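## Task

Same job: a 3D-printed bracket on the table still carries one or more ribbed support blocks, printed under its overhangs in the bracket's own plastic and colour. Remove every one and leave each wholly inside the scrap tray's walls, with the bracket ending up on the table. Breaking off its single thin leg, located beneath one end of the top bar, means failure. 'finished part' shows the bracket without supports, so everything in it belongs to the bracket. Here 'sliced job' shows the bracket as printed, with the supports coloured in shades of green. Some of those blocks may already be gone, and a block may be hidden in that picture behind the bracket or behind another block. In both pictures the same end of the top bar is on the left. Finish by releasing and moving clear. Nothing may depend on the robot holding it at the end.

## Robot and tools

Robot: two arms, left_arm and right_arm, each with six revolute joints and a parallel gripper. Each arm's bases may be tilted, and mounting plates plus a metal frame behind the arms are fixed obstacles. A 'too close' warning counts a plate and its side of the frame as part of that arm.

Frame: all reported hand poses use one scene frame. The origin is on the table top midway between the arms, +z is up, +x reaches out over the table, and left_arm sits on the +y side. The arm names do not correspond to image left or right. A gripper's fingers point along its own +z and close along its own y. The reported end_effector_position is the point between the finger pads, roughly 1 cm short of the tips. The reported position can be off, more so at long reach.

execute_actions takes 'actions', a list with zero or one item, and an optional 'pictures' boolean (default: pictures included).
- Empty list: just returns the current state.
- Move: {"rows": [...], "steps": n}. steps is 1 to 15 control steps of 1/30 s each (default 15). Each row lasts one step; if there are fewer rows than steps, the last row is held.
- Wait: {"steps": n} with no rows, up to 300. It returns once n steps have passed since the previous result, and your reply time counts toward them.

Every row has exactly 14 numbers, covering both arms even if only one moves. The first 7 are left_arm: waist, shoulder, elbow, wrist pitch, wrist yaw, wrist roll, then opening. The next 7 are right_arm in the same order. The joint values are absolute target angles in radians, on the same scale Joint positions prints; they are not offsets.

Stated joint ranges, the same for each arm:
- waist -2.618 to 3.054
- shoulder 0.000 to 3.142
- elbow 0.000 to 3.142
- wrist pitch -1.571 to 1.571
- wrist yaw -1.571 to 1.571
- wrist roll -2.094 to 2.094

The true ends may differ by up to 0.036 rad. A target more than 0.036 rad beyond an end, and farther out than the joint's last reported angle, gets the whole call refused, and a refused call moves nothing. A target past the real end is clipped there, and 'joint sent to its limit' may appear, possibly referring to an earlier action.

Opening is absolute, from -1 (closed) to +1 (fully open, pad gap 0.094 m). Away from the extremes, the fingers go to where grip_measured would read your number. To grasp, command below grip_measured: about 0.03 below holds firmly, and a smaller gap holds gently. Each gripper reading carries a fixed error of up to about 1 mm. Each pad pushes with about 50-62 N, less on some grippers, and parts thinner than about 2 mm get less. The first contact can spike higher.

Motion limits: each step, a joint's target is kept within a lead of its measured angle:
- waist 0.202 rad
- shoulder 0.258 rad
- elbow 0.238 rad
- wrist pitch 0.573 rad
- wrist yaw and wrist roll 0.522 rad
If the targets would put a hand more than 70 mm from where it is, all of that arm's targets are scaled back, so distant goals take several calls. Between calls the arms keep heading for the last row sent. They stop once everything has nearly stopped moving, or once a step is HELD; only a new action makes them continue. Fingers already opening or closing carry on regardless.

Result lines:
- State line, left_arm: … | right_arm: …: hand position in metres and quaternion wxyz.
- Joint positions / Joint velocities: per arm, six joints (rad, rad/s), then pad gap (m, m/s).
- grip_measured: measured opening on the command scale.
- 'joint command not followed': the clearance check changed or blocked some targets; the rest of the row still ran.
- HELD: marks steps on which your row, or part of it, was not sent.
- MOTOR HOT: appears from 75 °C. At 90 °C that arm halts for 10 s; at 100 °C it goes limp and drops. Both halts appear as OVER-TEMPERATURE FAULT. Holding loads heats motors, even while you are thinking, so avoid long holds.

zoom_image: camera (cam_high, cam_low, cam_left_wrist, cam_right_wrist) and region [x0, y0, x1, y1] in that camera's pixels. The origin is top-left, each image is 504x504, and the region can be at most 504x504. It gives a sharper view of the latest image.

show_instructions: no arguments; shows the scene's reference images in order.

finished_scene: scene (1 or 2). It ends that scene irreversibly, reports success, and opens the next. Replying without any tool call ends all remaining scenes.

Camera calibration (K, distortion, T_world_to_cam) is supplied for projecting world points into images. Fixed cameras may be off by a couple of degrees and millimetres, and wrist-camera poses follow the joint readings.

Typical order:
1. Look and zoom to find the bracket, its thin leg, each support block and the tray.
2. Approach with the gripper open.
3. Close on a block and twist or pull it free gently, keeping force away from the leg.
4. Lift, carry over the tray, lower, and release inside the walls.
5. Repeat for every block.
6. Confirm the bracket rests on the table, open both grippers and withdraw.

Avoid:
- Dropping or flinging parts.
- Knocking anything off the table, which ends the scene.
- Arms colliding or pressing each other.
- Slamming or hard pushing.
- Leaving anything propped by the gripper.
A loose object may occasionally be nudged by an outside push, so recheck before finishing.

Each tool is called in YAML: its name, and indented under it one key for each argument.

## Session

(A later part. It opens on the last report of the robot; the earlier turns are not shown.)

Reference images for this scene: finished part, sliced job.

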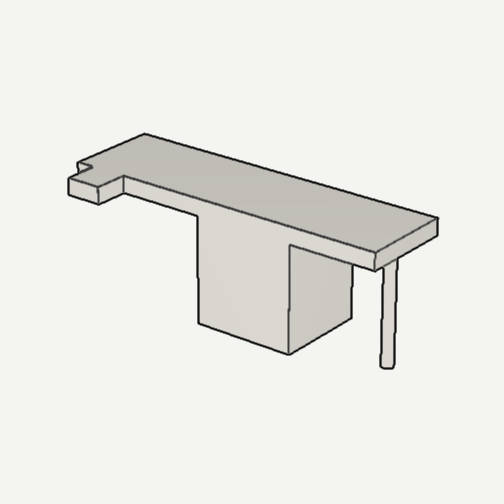

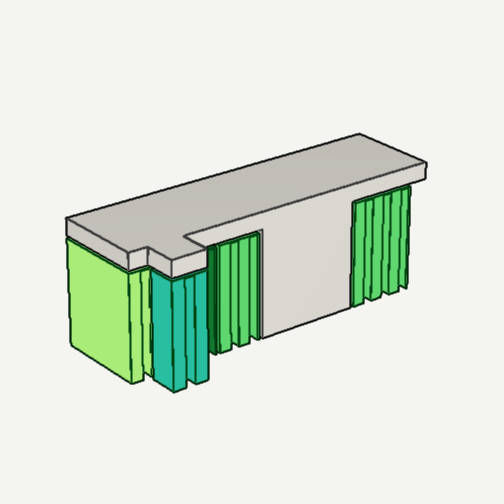

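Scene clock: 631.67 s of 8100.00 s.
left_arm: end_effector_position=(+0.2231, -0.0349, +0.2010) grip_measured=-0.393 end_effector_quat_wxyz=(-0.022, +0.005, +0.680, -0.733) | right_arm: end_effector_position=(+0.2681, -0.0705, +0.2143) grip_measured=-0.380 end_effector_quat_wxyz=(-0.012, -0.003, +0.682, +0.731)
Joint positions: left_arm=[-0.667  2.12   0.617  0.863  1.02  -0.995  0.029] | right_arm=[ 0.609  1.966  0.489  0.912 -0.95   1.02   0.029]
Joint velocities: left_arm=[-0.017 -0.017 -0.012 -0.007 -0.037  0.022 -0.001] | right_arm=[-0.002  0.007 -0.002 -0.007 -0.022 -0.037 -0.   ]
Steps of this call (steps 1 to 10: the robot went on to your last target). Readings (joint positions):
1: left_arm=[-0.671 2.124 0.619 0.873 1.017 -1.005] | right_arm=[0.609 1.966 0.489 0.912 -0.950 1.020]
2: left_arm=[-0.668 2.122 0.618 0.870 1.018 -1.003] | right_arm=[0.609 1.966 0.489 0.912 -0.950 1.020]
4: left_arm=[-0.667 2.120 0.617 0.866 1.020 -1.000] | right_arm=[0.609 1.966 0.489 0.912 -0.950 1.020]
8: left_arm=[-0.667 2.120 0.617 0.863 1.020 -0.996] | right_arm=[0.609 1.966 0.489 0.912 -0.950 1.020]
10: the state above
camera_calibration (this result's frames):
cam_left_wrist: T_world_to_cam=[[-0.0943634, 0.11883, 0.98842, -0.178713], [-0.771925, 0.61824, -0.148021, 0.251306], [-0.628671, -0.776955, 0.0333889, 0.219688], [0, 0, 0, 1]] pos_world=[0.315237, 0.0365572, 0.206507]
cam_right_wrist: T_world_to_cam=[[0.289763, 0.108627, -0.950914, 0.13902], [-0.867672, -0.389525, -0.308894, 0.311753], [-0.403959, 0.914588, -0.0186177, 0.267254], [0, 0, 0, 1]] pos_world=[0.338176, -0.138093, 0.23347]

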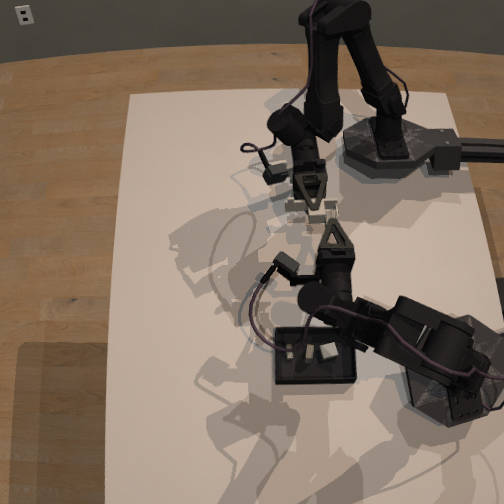

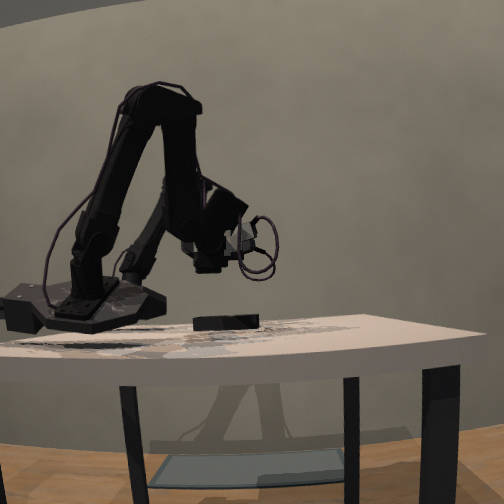

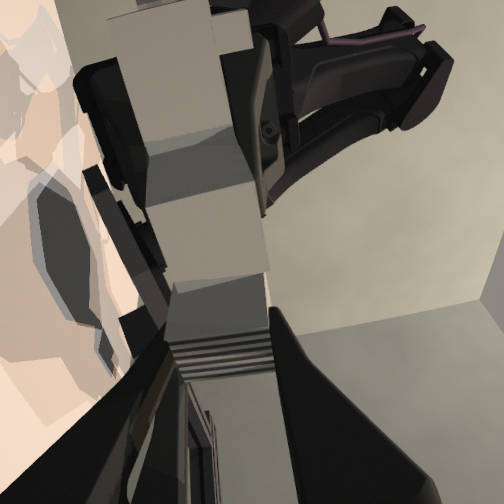

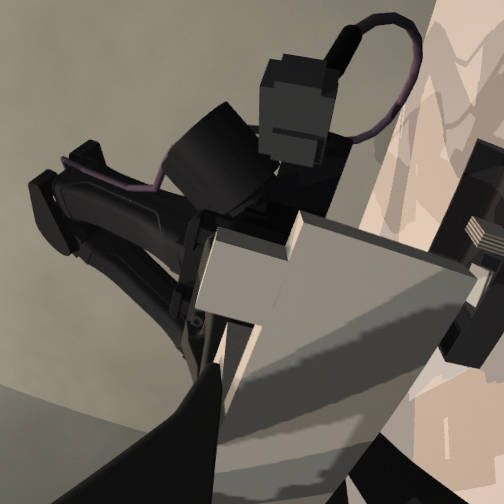

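execute_actions:
  actions:
    - {"rows":[[-0.652,2.09,0.598,0.84,1.038,-0.97,-0.44,0.607,1.95,0.474,0.92,-0.965,1.021,-0.42],[-0.646,2.085,0.596,0.833,1.041,-0.965,-0.44,0.607,1.95,0.474,0.92,-0.965,1.021,-0.42],[-0.64,2.079,0.594,0.825,1.045,-0.959,-0.44,0.607,1.95,0.474,0.92,-0.965,1.021,-0.42],[-0.633,2.072,0.591,0.816,1.05,-0.952,-0.44,0.607,1.95,0.474,0.92,-0.965,1.021,-0.42],[-0.625,2.064,0.588,0.805,1.056,-0.944,-0.44,0.607,1.95,0.474,0.92,-0.965,1.021,-0.42],[-0.616,2.055,0.584,0.792,1.063,-0.935,-0.44,0.607,1.95,0.474,0.92,-0.965,1.021,-0.42],[-0.606,2.045,0.58,0.777,1.07,-0.93,-0.44,0.607,1.95,0.474,0.92,-0.965,1.021,-0.42],[-0.595,2.034,0.576,0.76,1.075,-0.93,-0.44,0.607,1.95,0.474,0.92,-0.965,1.021,-0.42],[-0.582,2.022,0.575,0.74,1.075,-0.93,-0.44,0.607,1.95,0.474,0.92,-0.965,1.021,-0.42],[-0.568,2.01,0.58,0.715,1.07,-0.935,-0.44,0.607,1.95,0.474,0.92,-0.965,1.021,-0.42],[-0.553,1.998,0.59,0.685,1.06,-0.945,-0.44,0.607,1.95,0.474,0.92,-0.965,1.021,-0.42],[-0.537,1.987,0.605,0.65,1.04,-0.96,-0.44,0.607,1.95,0.474,0.92,-0.965,1.021,-0.42],[-0.522,1.978,0.625,0.61,1.015,-0.98,-0.44,0.607,1.95,0.474,0.92,-0.965,1.021,-0.42],[-0.508,1.972,0.65,0.565,0.985,-1.005,-0.44,0.607,1.95,0.474,0.92,-0.965,1.021,-0.42],[-0.496,1.97,0.675,0.515,0.95,-1.035,-0.44,0.607,1.95,0.474,0.92,-0.965,1.021,-0.42]],"steps":15}
  pictures: false

execute_actions:
  actions:
    - {"rows":[[-0.487,1.97,0.705,0.46,0.905,-1.07,-0.44,0.61,1.96,0.49,0.9,-0.95,1.02,-0.42],[-0.48,1.97,0.735,0.4,0.855,-1.11,-0.44,0.614,1.97,0.505,0.88,-0.935,1.015,-0.42],[-0.476,1.972,0.765,0.34,0.8,-1.15,-0.44,0.62,1.976,0.52,0.855,-0.915,1.01,-0.42],[-0.475,1.975,0.795,0.28,0.745,-1.19,-0.44,0.627,1.984,0.537,0.825,-0.895,1.005,-0.42],[-0.475,1.978,0.825,0.22,0.69,-1.23,-0.44,0.635,1.994,0.557,0.79,-0.87,1.0,-0.42],[-0.477,1.981,0.855,0.16,0.635,-1.27,-0.44,0.644,2.005,0.58,0.75,-0.843,0.995,-0.42],[-0.48,1.984,0.885,0.1,0.58,-1.31,-0.44,0.655,2.018,0.607,0.705,-0.813,0.99,-0.42],[-0.484,1.987,0.915,0.04,0.525,-1.35,-0.44,0.666,2.032,0.636,0.66,-0.783,0.984,-0.42],[-0.488,1.99,0.945,-0.02,0.47,-1.39,-0.44,0.678,2.046,0.666,0.612,-0.751,0.978,-0.42],[-0.493,1.994,0.975,-0.08,0.415,-1.43,-0.44,0.69,2.06,0.696,0.564,-0.719,0.972,-0.42],[-0.498,1.998,1.005,-0.14,0.36,-1.47,-0.44,0.702,2.074,0.726,0.516,-0.687,0.966,-0.42],[-0.503,2.002,1.035,-0.2,0.305,-1.51,-0.44,0.714,2.088,0.756,0.468,-0.655,0.96,-0.42],[-0.508,2.006,1.065,-0.26,0.25,-1.55,-0.44,0.726,2.102,0.786,0.42,-0.623,0.954,-0.42],[-0.514,2.01,1.095,-0.32,0.195,-1.59,-0.44,0.738,2.116,0.816,0.372,-0.591,0.948,-0.42],[-0.52,2.014,1.125,-0.38,0.14,-1.63,-0.44,0.75,2.13,0.846,0.324,-0.559,0.942,-0.42]],"steps":15}
  pictures: false

execute_actions:
  actions:
    - {"rows":[[-0.526,2.018,1.155,-0.44,0.085,-1.67,-0.44,0.762,2.144,0.876,0.276,-0.527,0.936,-0.42],[-0.532,2.022,1.183,-0.5,0.03,-1.71,-0.44,0.774,2.158,0.906,0.228,-0.495,0.93,-0.42],[-0.538,2.026,1.21,-0.56,-0.025,-1.75,-0.44,0.786,2.172,0.936,0.18,-0.463,0.924,-0.42],[-0.544,2.03,1.235,-0.62,-0.08,-1.785,-0.44,0.798,2.186,0.966,0.132,-0.431,0.918,-0.42],[-0.55,2.034,1.257,-0.68,-0.135,-1.82,-0.44,0.81,2.2,0.996,0.084,-0.399,0.912,-0.42],[-0.556,2.038,1.277,-0.735,-0.185,-1.852,-0.44,0.822,2.214,1.026,0.036,-0.367,0.906,-0.42],[-0.561,2.041,1.294,-0.785,-0.23,-1.88,-0.44,0.834,2.228,1.056,-0.012,-0.335,0.9,-0.42],[-0.566,2.044,1.308,-0.83,-0.27,-1.905,-0.44,0.846,2.242,1.086,-0.06,-0.303,0.894,-0.42],[-0.57,2.047,1.32,-0.87,-0.305,-1.927,-0.44,0.858,2.256,1.116,-0.108,-0.271,0.888,-0.42],[-0.573,2.049,1.329,-0.903,-0.335,-1.945,-0.44,0.87,2.27,1.146,-0.156,-0.239,0.882,-0.42],[-0.576,2.05,1.335,-0.93,-0.36,-1.96,-0.44,0.882,2.284,1.176,-0.204,-0.207,0.876,-0.42],[-0.577,2.05,1.337,-0.95,-0.38,-1.97,-0.44,0.894,2.298,1.206,-0.252,-0.175,0.87,-0.42],[-0.577,2.05,1.337,-0.962,-0.392,-1.975,-0.44,0.906,2.312,1.236,-0.3,-0.143,0.864,-0.42],[-0.577,2.05,1.337,-0.962,-0.392,-1.975,-0.44,0.918,2.326,1.266,-0.348,-0.111,0.858,-0.42],[-0.577,2.05,1.337,-0.962,-0.392,-1.975,-0.44,0.93,2.34,1.296,-0.396,-0.079,0.852,-0.42]],"steps":15}
  pictures: false

execute_actions:
  actions:
    - {"rows":[[-0.577,2.05,1.337,-0.962,-0.392,-1.975,-0.44,0.942,2.354,1.326,-0.444,-0.047,0.846,-0.42],[-0.577,2.05,1.337,-0.962,-0.392,-1.975,-0.44,0.954,2.368,1.356,-0.492,-0.015,0.84,-0.42],[-0.577,2.05,1.337,-0.962,-0.392,-1.975,-0.44,0.966,2.382,1.386,-0.54,0.017,0.834,-0.42],[-0.577,2.05,1.337,-0.962,-0.392,-1.975,-0.44,0.978,2.396,1.416,-0.588,0.049,0.828,-0.42],[-0.577,2.05,1.337,-0.962,-0.392,-1.975,-0.44,0.99,2.41,1.446,-0.636,0.081,0.822,-0.42],[-0.577,2.05,1.337,-0.962,-0.392,-1.975,-0.44,1.001,2.424,1.476,-0.684,0.113,0.816,-0.42],[-0.577,2.05,1.337,-0.962,-0.392,-1.975,-0.44,1.012,2.438,1.504,-0.73,0.144,0.81,-0.42],[-0.577,2.05,1.337,-0.962,-0.392,-1.975,-0.44,1.022,2.451,1.53,-0.772,0.173,0.803,-0.42],[-0.577,2.05,1.337,-0.962,-0.392,-1.975,-0.44,1.031,2.463,1.554,-0.81,0.2,0.796,-0.42],[-0.577,2.05,1.337,-0.962,-0.392,-1.975,-0.44,1.039,2.474,1.575,-0.843,0.223,0.79,-0.42],[-0.577,2.05,1.337,-0.962,-0.392,-1.975,-0.44,1.046,2.483,1.593,-0.87,0.242,0.784,-0.42],[-0.577,2.05,1.337,-0.962,-0.392,-1.975,-0.44,1.052,2.49,1.608,-0.892,0.257,0.779,-0.42],[-0.577,2.05,1.337,-0.962,-0.392,-1.975,-0.44,1.056,2.496,1.62,-0.907,0.266,0.775,-0.42],[-0.577,2.05,1.337,-0.962,-0.392,-1.975,-0.44,1.059,2.5,1.628,-0.914,0.27,0.775,-0.42],[-0.577,2.05,1.337,-0.962,-0.392,-1.975,-0.44,1.06,2.503,1.633,-0.914,0.27,0.775,-0.42]],"steps":15}

Scene clock: 676.30 s of 8100.00 s.
left_arm: end_effector_position=(+0.2541, +0.0089, +0.1963) grip_measured=-0.393 end_effector_quat_wxyz=(-0.025, -0.071, +0.692, -0.718) | right_arm: end_effector_position=(+0.2684, -0.0705, +0.2144) grip_measured=-0.380 end_effector_quat_wxyz=(-0.012, -0.003, +0.682, +0.731)
Joint positions: left_arm=[-0.525  2.001  0.611  0.663  1.021 -0.983  0.029] | right_arm=[ 0.609  1.966  0.489  0.914 -0.949  1.02   0.029]
Joint velocities: left_arm=[ 0.383 -0.173  0.471 -1.062 -0.579 -0.374  0.   ] | right_arm=[-0.012  0.002 -0.002  0.051  0.007 -0.037 -0.001]
Steps of this call (steps 1 to 30: the robot went on to your last target; steps 31 to 90: nothing new was sent; then 41.13 s passed at rest; steps 91 to 105: all 15 steps of this action). Readings (joint positions):
91: left_arm=[-0.666 2.120 0.617 0.861 1.021 -0.993] | right_arm=[0.609 1.966 0.489 0.912 -0.950 1.020]
92: left_arm=[-0.664 2.119 0.617 0.858 1.021 -0.991] | right_arm=[0.609 1.966 0.489 0.912 -0.950 1.020]
94: left_arm=[-0.656 2.112 0.615 0.846 1.028 -0.986] | right_arm=[0.609 1.966 0.489 0.913 -0.950 1.020]
98: left_arm=[-0.626 2.078 0.598 0.811 1.048 -0.966] | right_arm=[0.609 1.966 0.489 0.914 -0.949 1.020]
105: the state above

Scene clock: 676.80 s of 8100.00 s.
left_arm: end_effector_position=(+0.3667, +0.0615, +0.1354) grip_measured=-0.393 end_effector_quat_wxyz=(-0.092, -0.484, +0.747, -0.446) | right_arm: end_effector_position=(+0.3027, -0.0154, +0.1741) grip_measured=-0.379 end_effector_quat_wxyz=(-0.026, +0.039, +0.774, +0.632)
Joint positions: left_arm=[-0.486  1.997  1.051 -0.114  0.362 -1.467  0.028] | right_arm=[ 0.714  2.097  0.777  0.528 -0.684  0.98   0.029]
Joint velocities: left_arm=[-0.149  0.007  0.877 -1.692 -1.634 -1.092  0.   ] | right_arm=[ 0.335  0.388  0.852 -1.282  0.886 -0.154  0.001]
Steps of this call (steps 1 to 15: all 15 steps of this action). Readings (joint positions):
1: left_arm=[-0.512 1.998 0.631 0.625 1.000 -0.999] | right_arm=[0.609 1.966 0.489 0.914 -0.949 1.020]
2: left_arm=[-0.501 1.997 0.657 0.583 0.973 -1.020] | right_arm=[0.609 1.966 0.489 0.912 -0.948 1.020]
4: left_arm=[-0.484 1.997 0.718 0.491 0.902 -1.073] | right_arm=[0.609 1.967 0.495 0.893 -0.936 1.020]
8: left_arm=[-0.477 1.997 0.844 0.288 0.722 -1.204] | right_arm=[0.630 1.999 0.566 0.800 -0.873 1.013]
15: the state above

Scene clock: 677.30 s of 8100.00 s.
left_arm: end_effector_position=(+0.3237, +0.1642, +0.1046) grip_measured=-0.394 end_effector_quat_wxyz=(-0.018, -0.699, +0.712, -0.064) | right_arm: end_effector_position=(+0.2987, +0.0226, +0.0990) grip_measured=-0.378 end_effector_quat_wxyz=(-0.030, +0.021, +0.929, +0.369)
Joint positions: left_arm=[-0.559  2.032  1.309 -0.849 -0.297 -1.919  0.028] | right_arm=[ 0.894  2.309  1.224 -0.178 -0.216  0.891  0.029]
Joint velocities: left_arm=[-0.037  0.002 -0.002 -0.725 -0.579 -0.388  0.   ] | right_arm=[ 0.339  0.413  0.862 -1.414  0.886 -0.154  0.001]
Steps of this call (steps 1 to 15: all 15 steps of this action). Readings (joint positions):
1: left_arm=[-0.492 1.997 1.081 -0.174 0.309 -1.506] | right_arm=[0.726 2.111 0.807 0.484 -0.654 0.974]
2: left_arm=[-0.498 1.998 1.110 -0.232 0.256 -1.545] | right_arm=[0.738 2.125 0.836 0.439 -0.624 0.969]
4: left_arm=[-0.512 2.004 1.169 -0.347 0.149 -1.622] | right_arm=[0.762 2.153 0.896 0.346 -0.561 0.957]
8: left_arm=[-0.539 2.019 1.260 -0.570 -0.056 -1.764] | right_arm=[0.810 2.211 1.015 0.157 -0.436 0.934]
15: the state above

Scene clock: 677.80 s of 8100.00 s.
left_arm: end_effector_position=(+0.3090, +0.1842, +0.1022) grip_measured=-0.394 end_effector_quat_wxyz=(-0.001, -0.706, +0.708, -0.010) | right_arm: end_effector_position=(+0.2796, -0.0091, +0.0782) grip_measured=-0.377 end_effector_quat_wxyz=(+0.009, -0.096, +0.992, +0.086)
Joint positions: left_arm=[-0.559  2.034  1.309 -0.937 -0.372 -1.966  0.028] | right_arm=[ 1.046  2.487  1.596 -0.806  0.195  0.8    0.029]
Joint velocities: left_arm=[ 0.007 -0.002 -0.032 -0.037 -0.037 -0.007 -0.001] | right_arm=[ 0.11   0.134  0.237 -0.608  0.388 -0.11   0.001]
Steps of this call (steps 1 to 15: all 15 steps of this action). Readings (joint positions):
1: left_arm=[-0.559 2.032 1.309 -0.869 -0.313 -1.929] | right_arm=[0.905 2.323 1.254 -0.226 -0.185 0.885]
2: left_arm=[-0.559 2.033 1.309 -0.885 -0.326 -1.937] | right_arm=[0.918 2.337 1.284 -0.274 -0.154 0.879]
4: left_arm=[-0.559 2.034 1.309 -0.907 -0.344 -1.948] | right_arm=[0.942 2.365 1.344 -0.370 -0.091 0.867]
8: left_arm=[-0.559 2.034 1.309 -0.928 -0.363 -1.960] | right_arm=[0.989 2.421 1.462 -0.559 0.033 0.841]
15: the state above
camera_calibration (this result's frames):
cam_left_wrist: T_world_to_cam=[[0.991011, -0.122451, 0.0538772, -0.294404], [-0.129789, -0.782394, 0.60911, 0.149733], [-0.0324329, -0.610628, -0.791254, 0.316579], [0, 0, 0, 1]] pos_world=[0.321459, 0.274412, 0.175152]
cam_right_wrist: T_world_to_cam=[[0.482006, -0.856485, -0.184671, -0.122864], [-0.799945, -0.516171, 0.30603, 0.23544], [-0.357432, 0.000218652, -0.933939, 0.2634], [0, 0, 0, 1]] pos_world=[0.341707, 0.0162384, 0.151258]

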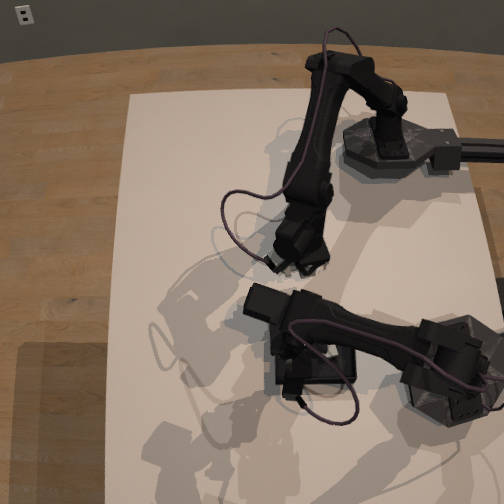

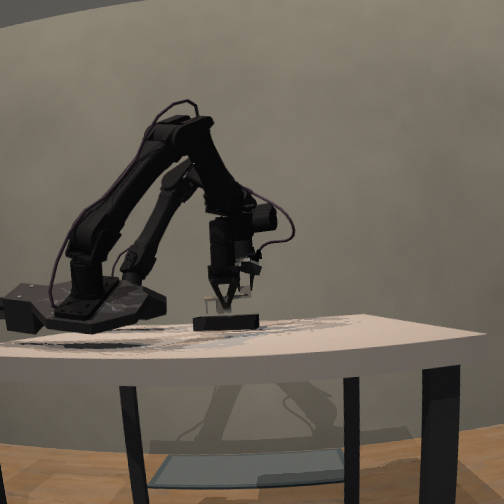

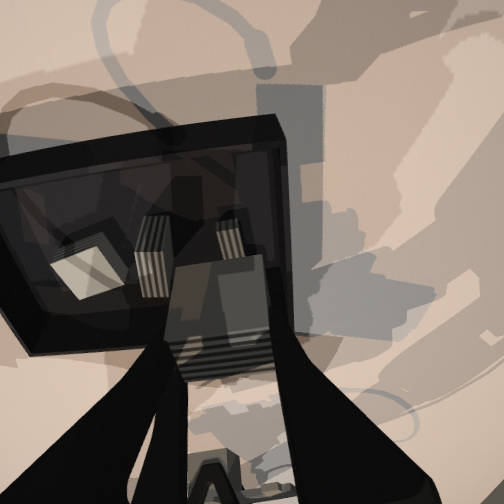

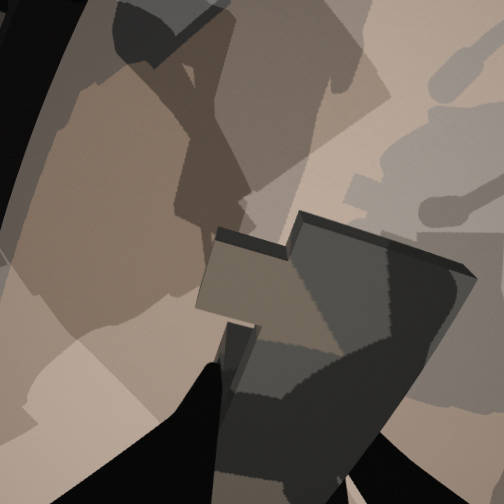

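execute_actions:
  actions:
    - {"rows":[[-0.557,2.055,1.293,-0.925,-0.393,-1.96,-0.44,1.061,2.51,1.635,-0.895,0.273,0.775,-0.42],[-0.554,2.062,1.287,-0.91,-0.394,-1.955,-0.44,1.062,2.519,1.637,-0.888,0.276,0.775,-0.42],[-0.551,2.067,1.28,-0.895,-0.395,-1.95,-0.44,1.063,2.529,1.639,-0.881,0.279,0.775,-0.42],[-0.547,2.072,1.273,-0.88,-0.395,-1.945,-0.44,1.064,2.54,1.641,-0.874,0.282,0.775,-0.42],[-0.543,2.078,1.266,-0.865,-0.395,-1.94,-0.44,1.065,2.551,1.644,-0.867,0.285,0.775,-0.42],[-0.539,2.084,1.259,-0.85,-0.395,-1.935,-0.44,1.066,2.562,1.647,-0.86,0.288,0.775,-0.42],[-0.535,2.09,1.252,-0.836,-0.395,-1.93,-0.44,1.068,2.573,1.65,-0.854,0.291,0.775,-0.42],[-0.531,2.096,1.245,-0.823,-0.395,-1.925,-0.44,1.07,2.584,1.653,-0.849,0.293,0.775,-0.42],[-0.528,2.101,1.239,-0.812,-0.395,-1.925,-0.44,1.071,2.594,1.655,-0.845,0.295,0.775,-0.42],[-0.525,2.105,1.233,-0.812,-0.395,-1.925,-0.44,1.072,2.603,1.657,-0.842,0.295,0.775,-0.42],[-0.525,2.105,1.233,-0.812,-0.395,-1.925,-0.44,1.073,2.611,1.658,-0.842,0.295,0.775,-0.42],[-0.525,2.105,1.233,-0.812,-0.395,-1.925,-0.44,1.073,2.618,1.658,-0.842,0.295,0.775,-0.42],[-0.525,2.105,1.233,-0.812,-0.395,-1.925,-0.44,1.073,2.623,1.658,-0.842,0.295,0.775,-0.42],[-0.525,2.105,1.233,-0.812,-0.395,-1.925,-0.44,1.073,2.627,1.658,-0.842,0.295,0.775,-0.42]],"steps":15}
  pictures: false

execute_actions:
  actions:
    - {"steps":8}

Scene clock: 690.23 s of 8100.00 s.
left_arm: end_effector_position=(+0.3018, +0.1847, +0.0645) grip_measured=-0.394 end_effector_quat_wxyz=(-0.007, -0.703, +0.711, +0.008) | right_arm: end_effector_position=(+0.2663, -0.0249, +0.0326) grip_measured=-0.377 end_effector_quat_wxyz=(-0.003, -0.129, +0.992, +0.002)
Joint positions: left_arm=[-0.526  2.099  1.245 -0.835 -0.377 -1.936  0.028] | right_arm=[ 1.057  2.621  1.632 -0.863  0.274  0.783  0.029]
Joint velocities: left_arm=[-0.027 -0.022  0.002  0.066 -0.037  0.022 -0.001] | right_arm=[ 0.042  0.168 -0.012 -0.095 -0.066 -0.051 -0.001]
Steps of this call (steps 1 to 30: the robot went on to your last target; steps 31 to 90: nothing new was sent; then 8.93 s passed at rest; steps 91 to 105: all 15 steps of this action). Readings (joint positions):
91: left_arm=[-0.559 2.034 1.309 -0.938 -0.374 -1.967] | right_arm=[1.050 2.494 1.607 -0.899 0.254 0.784]
92: left_arm=[-0.559 2.035 1.309 -0.936 -0.375 -1.966] | right_arm=[1.050 2.496 1.608 -0.899 0.255 0.784]
94: left_arm=[-0.559 2.040 1.307 -0.921 -0.377 -1.963] | right_arm=[1.050 2.507 1.615 -0.898 0.258 0.784]
98: left_arm=[-0.547 2.064 1.279 -0.875 -0.377 -1.949] | right_arm=[1.050 2.549 1.628 -0.881 0.267 0.784]
105: the state above

Scene clock: 690.50 s of 8100.00 s.
left_arm: end_effector_position=(+0.3048, +0.1836, +0.0645) grip_measured=-0.394 end_effector_quat_wxyz=(-0.005, -0.704, +0.710, +0.002) | right_arm: end_effector_position=(+0.2655, -0.0247, +0.0301) grip_measured=-0.377 end_effector_quat_wxyz=(-0.003, -0.130, +0.992, +0.001)
Joint positions: left_arm=[-0.526  2.099  1.245 -0.822 -0.378 -1.933  0.028] | right_arm=[ 1.058  2.628  1.632 -0.859  0.276  0.783  0.029]
Joint velocities: left_arm=[ 0.012 -0.022 -0.002 -0.051 -0.11  -0.007  0.   ] | right_arm=[-0.017 -0.017 -0.002  0.037  0.007 -0.022  0.   ]
Steps of this call (steps 1 to 8: the robot went on to your last target). Readings (joint positions):
1: left_arm=[-0.526 2.099 1.245 -0.833 -0.377 -1.936] | right_arm=[1.058 2.625 1.632 -0.863 0.274 0.783]
2: left_arm=[-0.526 2.099 1.245 -0.829 -0.377 -1.935] | right_arm=[1.058 2.628 1.632 -0.863 0.274 0.783]
4: left_arm=[-0.526 2.099 1.245 -0.825 -0.378 -1.934] | right_arm=[1.058 2.628 1.632 -0.862 0.275 0.783]
8: the state above
camera_calibration (this result's frames):
cam_left_wrist: T_world_to_cam=[[0.991072, -0.12978, 0.0305406, -0.285485], [-0.121838, -0.78858, 0.602741, 0.170831], [-0.05414, -0.601081, -0.797352, 0.29154], [0, 0, 0, 1]] pos_world=[0.319534, 0.272903, 0.138212]
cam_right_wrist: T_world_to_cam=[[0.538501, -0.841698, -0.0395107, -0.15727], [-0.765021, -0.508024, 0.395797, 0.219077], [-0.353214, -0.18291, -0.917488, 0.207292], [0, 0, 0, 1]] pos_world=[0.325507, 0.0168382, 0.0972644]

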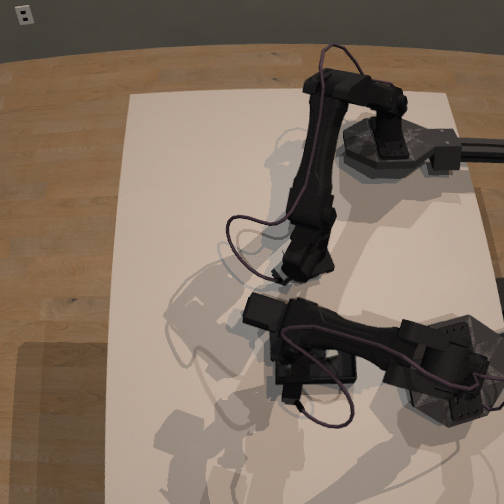

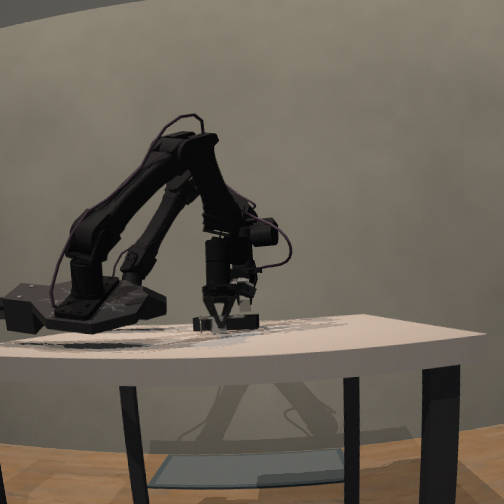

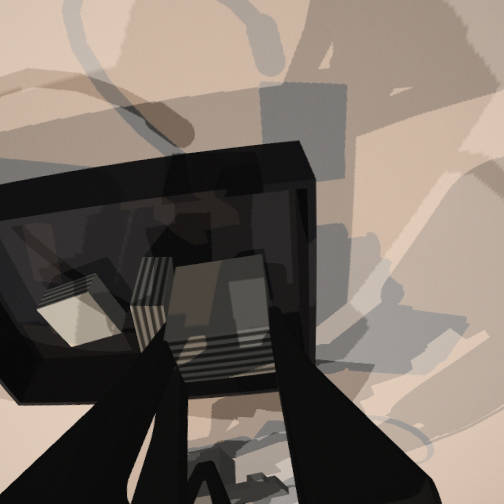

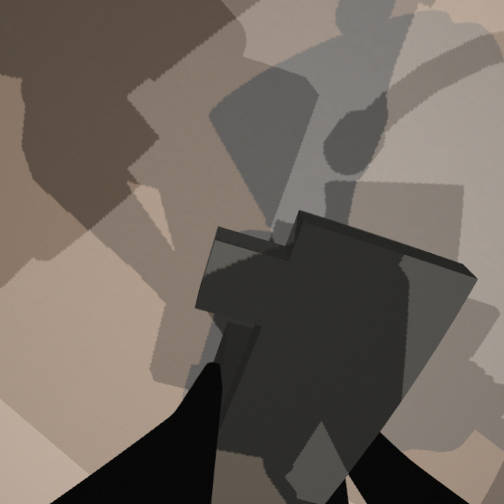

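execute_actions:
  actions:
    - {"rows":[[-0.512,2.11,1.235,-0.8,-0.397,-1.92,-0.44,1.07,2.632,1.65,-0.845,0.29,0.78,-0.39],[-0.507,2.117,1.228,-0.785,-0.399,-1.915,-0.44,1.07,2.632,1.65,-0.845,0.29,0.78,-0.375],[-0.504,2.122,1.222,-0.77,-0.401,-1.91,-0.44,1.07,2.632,1.65,-0.845,0.29,0.78,-0.36],[-0.501,2.126,1.216,-0.755,-0.403,-1.905,-0.44,1.07,2.632,1.65,-0.845,0.29,0.78,-0.34],[-0.498,2.13,1.21,-0.74,-0.403,-1.9,-0.44,1.07,2.632,1.65,-0.845,0.29,0.78,-0.31],[-0.495,2.134,1.204,-0.725,-0.403,-1.895,-0.44,1.07,2.632,1.65,-0.845,0.29,0.78,-0.27],[-0.492,2.138,1.198,-0.711,-0.403,-1.89,-0.44,1.07,2.632,1.65,-0.845,0.29,0.78,-0.22],[-0.489,2.142,1.193,-0.698,-0.403,-1.885,-0.44,1.07,2.632,1.65,-0.845,0.29,0.78,-0.17],[-0.486,2.146,1.188,-0.687,-0.403,-1.88,-0.44,1.07,2.632,1.65,-0.845,0.29,0.78,-0.12],[-0.484,2.149,1.184,-0.679,-0.403,-1.88,-0.44,1.07,2.632,1.65,-0.845,0.29,0.78,-0.07],[-0.482,2.152,1.18,-0.675,-0.403,-1.88,-0.44,1.07,2.632,1.65,-0.845,0.29,0.78,-0.02],[-0.48,2.155,1.176,-0.675,-0.403,-1.88,-0.44,1.07,2.632,1.65,-0.845,0.29,0.78,0.0],[-0.478,2.158,1.172,-0.675,-0.403,-1.88,-0.44,1.07,2.632,1.65,-0.845,0.29,0.78,0.0]],"steps":15}
  pictures: false

execute_actions:
  actions:
    - {"steps":8}

Scene clock: 700.90 s of 8100.00 s.
left_arm: end_effector_position=(+0.3051, +0.1883, +0.0336) grip_measured=-0.394 end_effector_quat_wxyz=(-0.002, -0.707, +0.708, +0.002) | right_arm: end_effector_position=(+0.2658, -0.0244, +0.0301) grip_measured=-0.002 end_effector_quat_wxyz=(-0.002, -0.130, +0.992, +0.001)
Joint positions: left_arm=[-0.483  2.145  1.19  -0.7   -0.385 -1.893  0.028] | right_arm=[ 1.058  2.628  1.632 -0.858  0.277  0.783  0.047]
Joint velocities: left_arm=[ 0.017  0.051 -0.061 -0.037 -0.007  0.007 -0.   ] | right_arm=[-0.002 -0.012 -0.007  0.022  0.022 -0.007 -0.   ]
Steps of this call (steps 1 to 30: the robot went on to your last target; steps 31 to 90: nothing new was sent; then 6.90 s passed at rest; steps 91 to 105: all 15 steps of this action). Readings (joint positions):
91: left_arm=[-0.525 2.099 1.245 -0.818 -0.378 -1.932] | right_arm=[1.058 2.628 1.632 -0.858 0.277 0.783]
92: left_arm=[-0.524 2.099 1.245 -0.815 -0.378 -1.931] | right_arm=[1.058 2.628 1.632 -0.858 0.277 0.783]
94: left_arm=[-0.517 2.099 1.244 -0.800 -0.380 -1.926] | right_arm=[1.058 2.628 1.632 -0.858 0.277 0.783]
98: left_arm=[-0.499 2.112 1.225 -0.751 -0.385 -1.911] | right_arm=[1.058 2.628 1.632 -0.858 0.277 0.783]
105: the state above

Scene clock: 701.17 s of 8100.00 s.
left_arm: end_effector_position=(+0.3071, +0.1876, +0.0326) grip_measured=-0.394 end_effector_quat_wxyz=(-0.000, -0.707, +0.707, -0.002) | right_arm: end_effector_position=(+0.2658, -0.0244, +0.0301) grip_measured=-0.002 end_effector_quat_wxyz=(-0.002, -0.130, +0.992, +0.001)
Joint positions: left_arm=[-0.482  2.147  1.187 -0.685 -0.386 -1.889  0.028] | right_arm=[ 1.058  2.628  1.632 -0.858  0.277  0.783  0.047]
Joint velocities: left_arm=[ 0.012 -0.017  0.027 -0.022 -0.037 -0.022 -0.   ] | right_arm=[-0.022  0.002 -0.022  0.007  0.007 -0.007  0.   ]
Steps of this call (steps 1 to 8: the robot went on to your last target). Readings (joint positions):
1: left_arm=[-0.482 2.146 1.188 -0.697 -0.385 -1.892] | right_arm=[1.058 2.628 1.632 -0.858 0.277 0.783]
2: left_arm=[-0.482 2.147 1.187 -0.696 -0.385 -1.891] | right_arm=[1.058 2.628 1.632 -0.858 0.277 0.783]
4: left_arm=[-0.482 2.147 1.187 -0.692 -0.385 -1.890] | right_arm=[1.058 2.628 1.632 -0.858 0.277 0.783]
8: the state above
camera_calibration (this result's frames):
cam_left_wrist: T_world_to_cam=[[0.991622, -0.121926, 0.0426504, -0.288323], [-0.122938, -0.789521, 0.601284, 0.193979], [-0.039639, -0.60149, -0.797896, 0.264278], [0, 0, 0, 1]] pos_world=[0.32023, 0.276957, 0.106527]
cam_right_wrist: T_world_to_cam=[[0.5382, -0.841891, -0.0395002, -0.157148], [-0.765788, -0.508049, 0.394279, 0.219685], [-0.352008, -0.181952, -0.918142, 0.207166], [0, 0, 0, 1]] pos_world=[0.325733, 0.0170039, 0.0973832]

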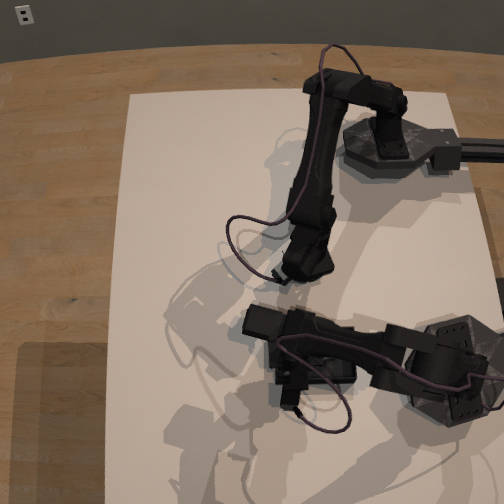

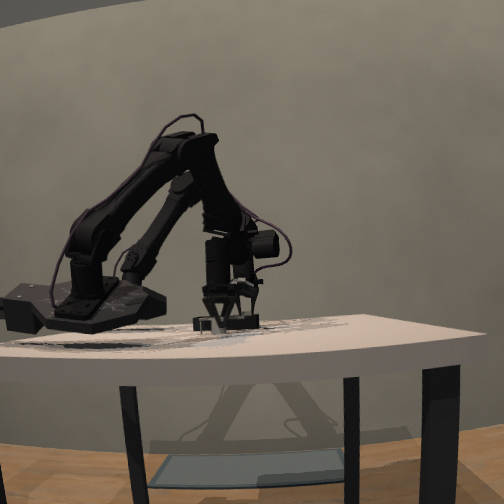

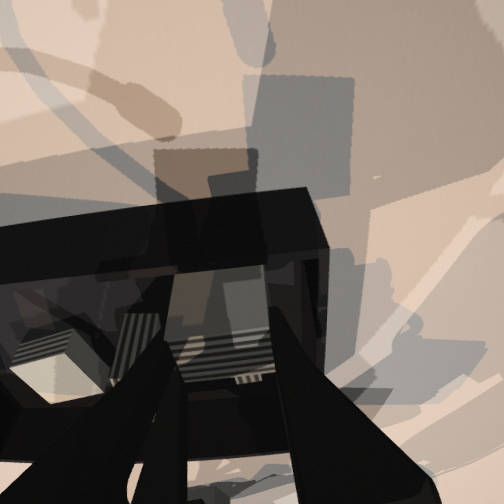

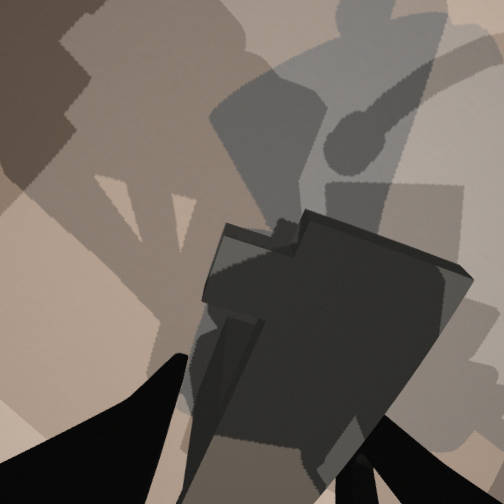

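execute_actions:
  actions:
    - {"rows":[[-0.478,2.168,1.172,-0.675,-0.403,-1.88,-0.44,1.06,2.61,1.64,-0.865,0.285,0.78,0.0],[-0.478,2.175,1.172,-0.675,-0.403,-1.88,-0.44,1.058,2.6,1.635,-0.875,0.28,0.78,0.0],[-0.478,2.178,1.172,-0.675,-0.403,-1.88,-0.44,1.058,2.588,1.63,-0.885,0.275,0.78,0.0],[-0.478,2.178,1.172,-0.675,-0.403,-1.88,-0.44,1.057,2.574,1.625,-0.895,0.27,0.78,0.0],[-0.478,2.174,1.172,-0.675,-0.403,-1.88,-0.44,1.056,2.558,1.62,-0.903,0.265,0.78,0.0],[-0.478,2.174,1.172,-0.675,-0.403,-1.88,-0.44,1.055,2.54,1.612,-0.91,0.26,0.78,0.0],[-0.478,2.174,1.172,-0.675,-0.403,-1.88,-0.44,1.053,2.52,1.604,-0.915,0.26,0.78,0.0],[-0.478,2.174,1.172,-0.675,-0.403,-1.88,-0.44,1.05,2.498,1.595,-0.915,0.26,0.78,0.0],[-0.478,2.17,1.18,-0.68,-0.4,-1.88,-0.4,1.045,2.474,1.585,-0.915,0.26,0.78,0.0],[-0.478,2.165,1.185,-0.68,-0.4,-1.88,-0.385,1.035,2.448,1.573,-0.915,0.26,0.78,0.0],[-0.478,2.16,1.19,-0.68,-0.4,-1.88,-0.37,1.02,2.42,1.56,-0.915,0.26,0.78,0.0],[-0.478,2.16,1.19,-0.68,-0.4,-1.88,-0.35,1.0,2.39,1.545,-0.915,0.26,0.78,0.0],[-0.478,2.16,1.19,-0.68,-0.4,-1.88,-0.32,0.975,2.36,1.53,-0.915,0.26,0.78,0.0],[-0.478,2.16,1.19,-0.68,-0.4,-1.88,-0.29,0.945,2.33,1.515,-0.915,0.26,0.78,0.0],[-0.478,2.16,1.19,-0.68,-0.4,-1.88,-0.27,0.915,2.3,1.5,-0.915,0.26,0.78,0.0]],"steps":15}
  pictures: false

execute_actions:
  actions:
    - {"rows":[[-0.49,2.135,1.21,-0.7,-0.4,-1.89,-0.27,0.885,2.27,1.485,-0.915,0.26,0.78,0.0],[-0.497,2.126,1.22,-0.725,-0.4,-1.9,-0.27,0.855,2.24,1.47,-0.915,0.26,0.78,0.0],[-0.503,2.116,1.23,-0.75,-0.4,-1.9,-0.27,0.825,2.21,1.455,-0.915,0.26,0.78,0.0],[-0.51,2.105,1.241,-0.775,-0.4,-1.91,-0.27,0.795,2.18,1.44,-0.915,0.26,0.78,0.0],[-0.517,2.093,1.252,-0.8,-0.4,-1.91,-0.27,0.765,2.15,1.425,-0.915,0.26,0.78,0.0],[-0.524,2.08,1.263,-0.825,-0.4,-1.91,-0.27,0.735,2.12,1.41,-0.915,0.26,0.78,0.0],[-0.528,2.064,1.274,-0.85,-0.4,-1.91,-0.27,0.705,2.09,1.395,-0.915,0.26,0.78,0.0],[-0.528,2.045,1.283,-0.875,-0.4,-1.91,-0.27,0.675,2.06,1.38,-0.915,0.26,0.78,0.0],[-0.52,2.023,1.29,-0.9,-0.4,-1.91,-0.27,0.645,2.033,1.365,-0.915,0.26,0.78,0.0],[-0.505,1.998,1.29,-0.92,-0.4,-1.91,-0.27,0.618,2.008,1.353,-0.915,0.26,0.78,0.0],[-0.485,1.97,1.29,-0.935,-0.4,-1.91,-0.27,0.594,1.986,1.342,-0.915,0.26,0.78,0.0],[-0.46,1.94,1.29,-0.945,-0.4,-1.91,-0.27,0.574,1.968,1.333,-0.915,0.26,0.78,0.0],[-0.43,1.91,1.29,-0.95,-0.4,-1.91,-0.27,0.558,1.954,1.326,-0.915,0.26,0.78,0.0],[-0.395,1.88,1.29,-0.95,-0.4,-1.91,-0.27,0.546,1.944,1.321,-0.915,0.26,0.78,0.0],[-0.36,1.85,1.29,-0.95,-0.4,-1.91,-0.27,0.54,1.94,1.32,-0.915,0.26,0.78,0.0]],"steps":15}
  pictures: false

execute_actions:
  actions:
    - {"rows":[[-0.325,1.822,1.29,-0.95,-0.4,-1.91,-0.27,0.54,1.94,1.32,-0.915,0.26,0.78,0.0],[-0.29,1.797,1.29,-0.95,-0.4,-1.91,-0.27,0.54,1.94,1.32,-0.915,0.26,0.78,0.0],[-0.255,1.775,1.29,-0.95,-0.4,-1.91,-0.27,0.54,1.94,1.32,-0.915,0.26,0.78,0.0],[-0.22,1.756,1.29,-0.95,-0.4,-1.91,-0.27,0.54,1.94,1.32,-0.915,0.26,0.78,0.0],[-0.19,1.74,1.29,-0.95,-0.4,-1.91,-0.27,0.54,1.94,1.32,-0.915,0.26,0.78,0.0],[-0.163,1.727,1.29,-0.95,-0.4,-1.91,-0.27,0.54,1.94,1.32,-0.915,0.26,0.78,0.0],[-0.14,1.717,1.29,-0.95,-0.4,-1.91,-0.27,0.54,1.94,1.32,-0.915,0.26,0.78,0.0],[-0.122,1.71,1.29,-0.95,-0.4,-1.91,-0.27,0.54,1.94,1.32,-0.915,0.26,0.78,0.0],[-0.109,1.705,1.29,-0.95,-0.4,-1.91,-0.27,0.54,1.94,1.32,-0.915,0.26,0.78,0.0],[-0.1,1.7,1.29,-0.95,-0.4,-1.91,-0.27,0.54,1.94,1.32,-0.915,0.26,0.78,0.0]],"steps":15}

zoom_image:
  camera: "cam_high"
  region: [240,230,400,390]

Scene clock: 727.53 s of 8100.00 s.
left_arm: end_effector_position=(+0.3055, +0.1864, +0.0285) grip_measured=-0.281 end_effector_quat_wxyz=(-0.002, -0.705, +0.709, +0.002) | right_arm: end_effector_position=(+0.2997, -0.0541, +0.1038) grip_measured=-0.002 end_effector_quat_wxyz=(+0.022, -0.080, +0.995, +0.057)
Joint positions: left_arm=[-0.482  2.16   1.187 -0.681 -0.386 -1.888  0.034] | right_arm=[ 0.993  2.364  1.543 -0.892  0.26   0.783  0.047]
Joint velocities: left_arm=[-0.017 -0.012  0.007 -0.022 -0.037 -0.007  0.02 ] | right_arm=[-0.711 -0.896 -0.393 -0.11  -0.11  -0.051 -0.   ]
Steps of this call (steps 1 to 30: the robot went on to your last target; steps 31 to 90: nothing new was sent; then 22.87 s passed at rest; steps 91 to 105: all 15 steps of this action). Readings (joint positions):
91: left_arm=[-0.482 2.147 1.187 -0.682 -0.386 -1.888] | right_arm=[1.058 2.628 1.632 -0.858 0.277 0.783]
92: left_arm=[-0.482 2.148 1.187 -0.682 -0.386 -1.888] | right_arm=[1.058 2.627 1.632 -0.858 0.277 0.783]
94: left_arm=[-0.482 2.153 1.187 -0.681 -0.386 -1.888] | right_arm=[1.058 2.619 1.632 -0.864 0.277 0.783]
98: left_arm=[-0.482 2.160 1.187 -0.681 -0.386 -1.888] | right_arm=[1.058 2.560 1.619 -0.882 0.272 0.783]
105: the state above

Scene clock: 728.03 s of 8100.00 s.
left_arm: end_effector_position=(+0.3250, +0.2294, +0.1111) grip_measured=-0.271 end_effector_quat_wxyz=(+0.017, -0.736, +0.676, -0.041) | right_arm: end_effector_position=(+0.3885, -0.2290, +0.1362) grip_measured=-0.002 end_effector_quat_wxyz=(+0.025, +0.159, +0.982, +0.095)
Joint positions: left_arm=[-0.445  1.924  1.266 -0.879 -0.383 -1.9    0.034] | right_arm=[ 0.548  1.96   1.347 -0.901  0.26   0.783  0.047]
Joint velocities: left_arm=[ 0.833 -0.872 -0.007 -0.3   -0.081 -0.037 -0.001] | right_arm=[-0.393 -0.349 -0.139 -0.066 -0.007  0.081  0.   ]
Steps of this call (steps 1 to 15: all 15 steps of this action). Readings (joint positions):
1: left_arm=[-0.482 2.160 1.187 -0.681 -0.386 -1.888] | right_arm=[0.964 2.332 1.529 -0.893 0.259 0.783]
2: left_arm=[-0.482 2.160 1.188 -0.683 -0.386 -1.889] | right_arm=[0.932 2.301 1.515 -0.893 0.259 0.783]
4: left_arm=[-0.483 2.156 1.196 -0.704 -0.386 -1.891] | right_arm=[0.858 2.240 1.487 -0.894 0.259 0.783]
8: left_arm=[-0.499 2.112 1.233 -0.775 -0.386 -1.898] | right_arm=[0.717 2.122 1.425 -0.895 0.259 0.783]
15: the state above

Scene clock: 728.53 s of 8100.00 s.
left_arm: end_effector_position=(+0.3174, +0.3735, +0.1276) grip_measured=-0.271 end_effector_quat_wxyz=(-0.037, +0.854, -0.518, +0.040) | right_arm: end_effector_position=(+0.3883, -0.2369, +0.1356) grip_measured=-0.002 end_effector_quat_wxyz=(+0.023, +0.168, +0.981, +0.094)
Joint positions: left_arm=[-0.091  1.718  1.272 -0.924 -0.395 -1.904  0.034] | right_arm=[ 0.53   1.944  1.335 -0.902  0.26   0.783  0.047]
Joint velocities: left_arm=[ 0.002 -0.007 -0.007 -0.11   0.037  0.022 -0.   ] | right_arm=[-0.007 -0.007  0.007 -0.037  0.051 -0.066 -0.   ]
Steps of this call (steps 1 to 15: all 15 steps of this action). Readings (joint positions):
1: left_arm=[-0.412 1.894 1.266 -0.887 -0.382 -1.901] | right_arm=[0.537 1.950 1.344 -0.902 0.260 0.783]
2: left_arm=[-0.372 1.864 1.267 -0.892 -0.383 -1.901] | right_arm=[0.532 1.946 1.343 -0.902 0.260 0.783]
4: left_arm=[-0.287 1.811 1.270 -0.899 -0.384 -1.902] | right_arm=[0.530 1.944 1.342 -0.902 0.260 0.783]
8: left_arm=[-0.146 1.739 1.272 -0.909 -0.392 -1.903] | right_arm=[0.530 1.944 1.336 -0.902 0.260 0.783]
15: the state above
camera_calibration (this result's frames):
cam_left_wrist: T_world_to_cam=[[0.925871, 0.348099, 0.146936, -0.447929], [0.193417, -0.770716, 0.607113, 0.176759], [0.324581, -0.533689, -0.780912, 0.309185], [0, 0, 0, 1]] pos_world=[0.28018, 0.457163, 0.19995]
cam_right_wrist: T_world_to_cam=[[-0.0204196, -0.976633, -0.21394, -0.189146], [-0.947554, -0.0493587, 0.315762, 0.353831], [-0.318943, 0.209167, -0.924405, 0.389219], [0, 0, 0, 1]] pos_world=[0.45555, -0.248674, 0.207603]

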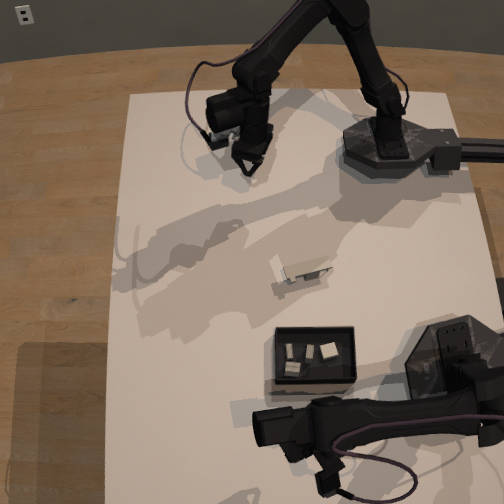

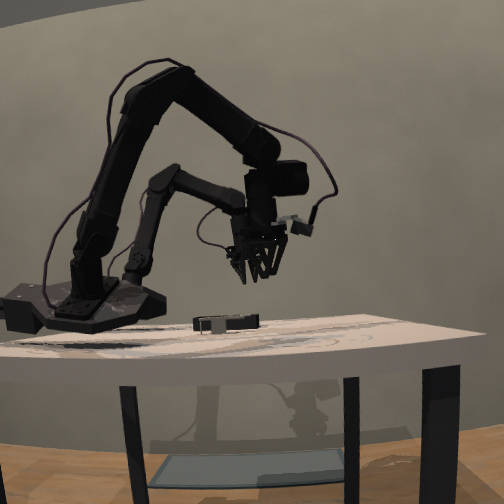

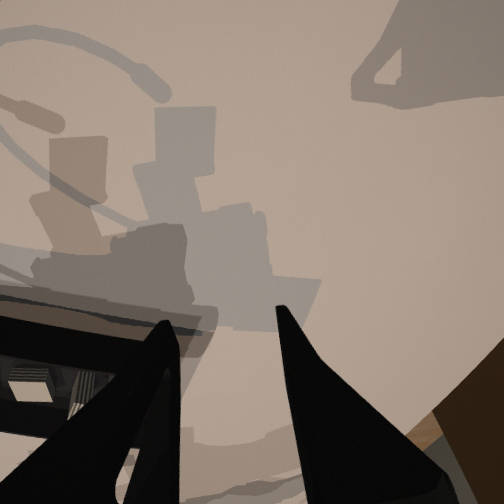

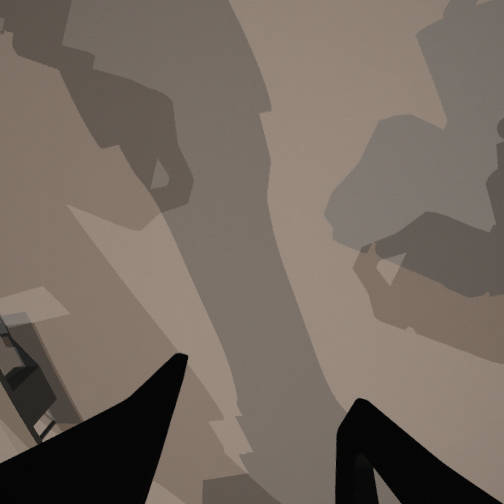

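Region (240, 230, 400, 390) of cam_high's 504x504 image, scaled by 3.150, with more detail than that image has.

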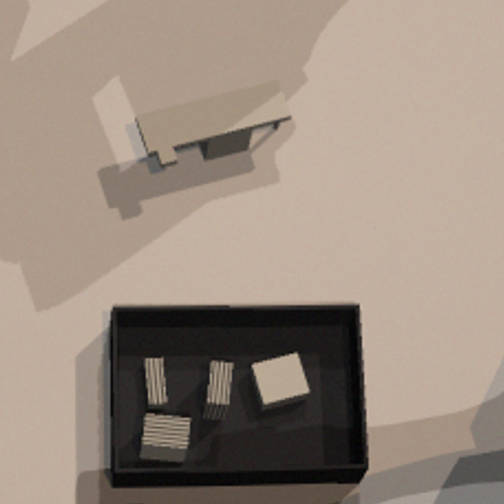

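finished_scene:
  scene: 2

The scene is finished: the task was done.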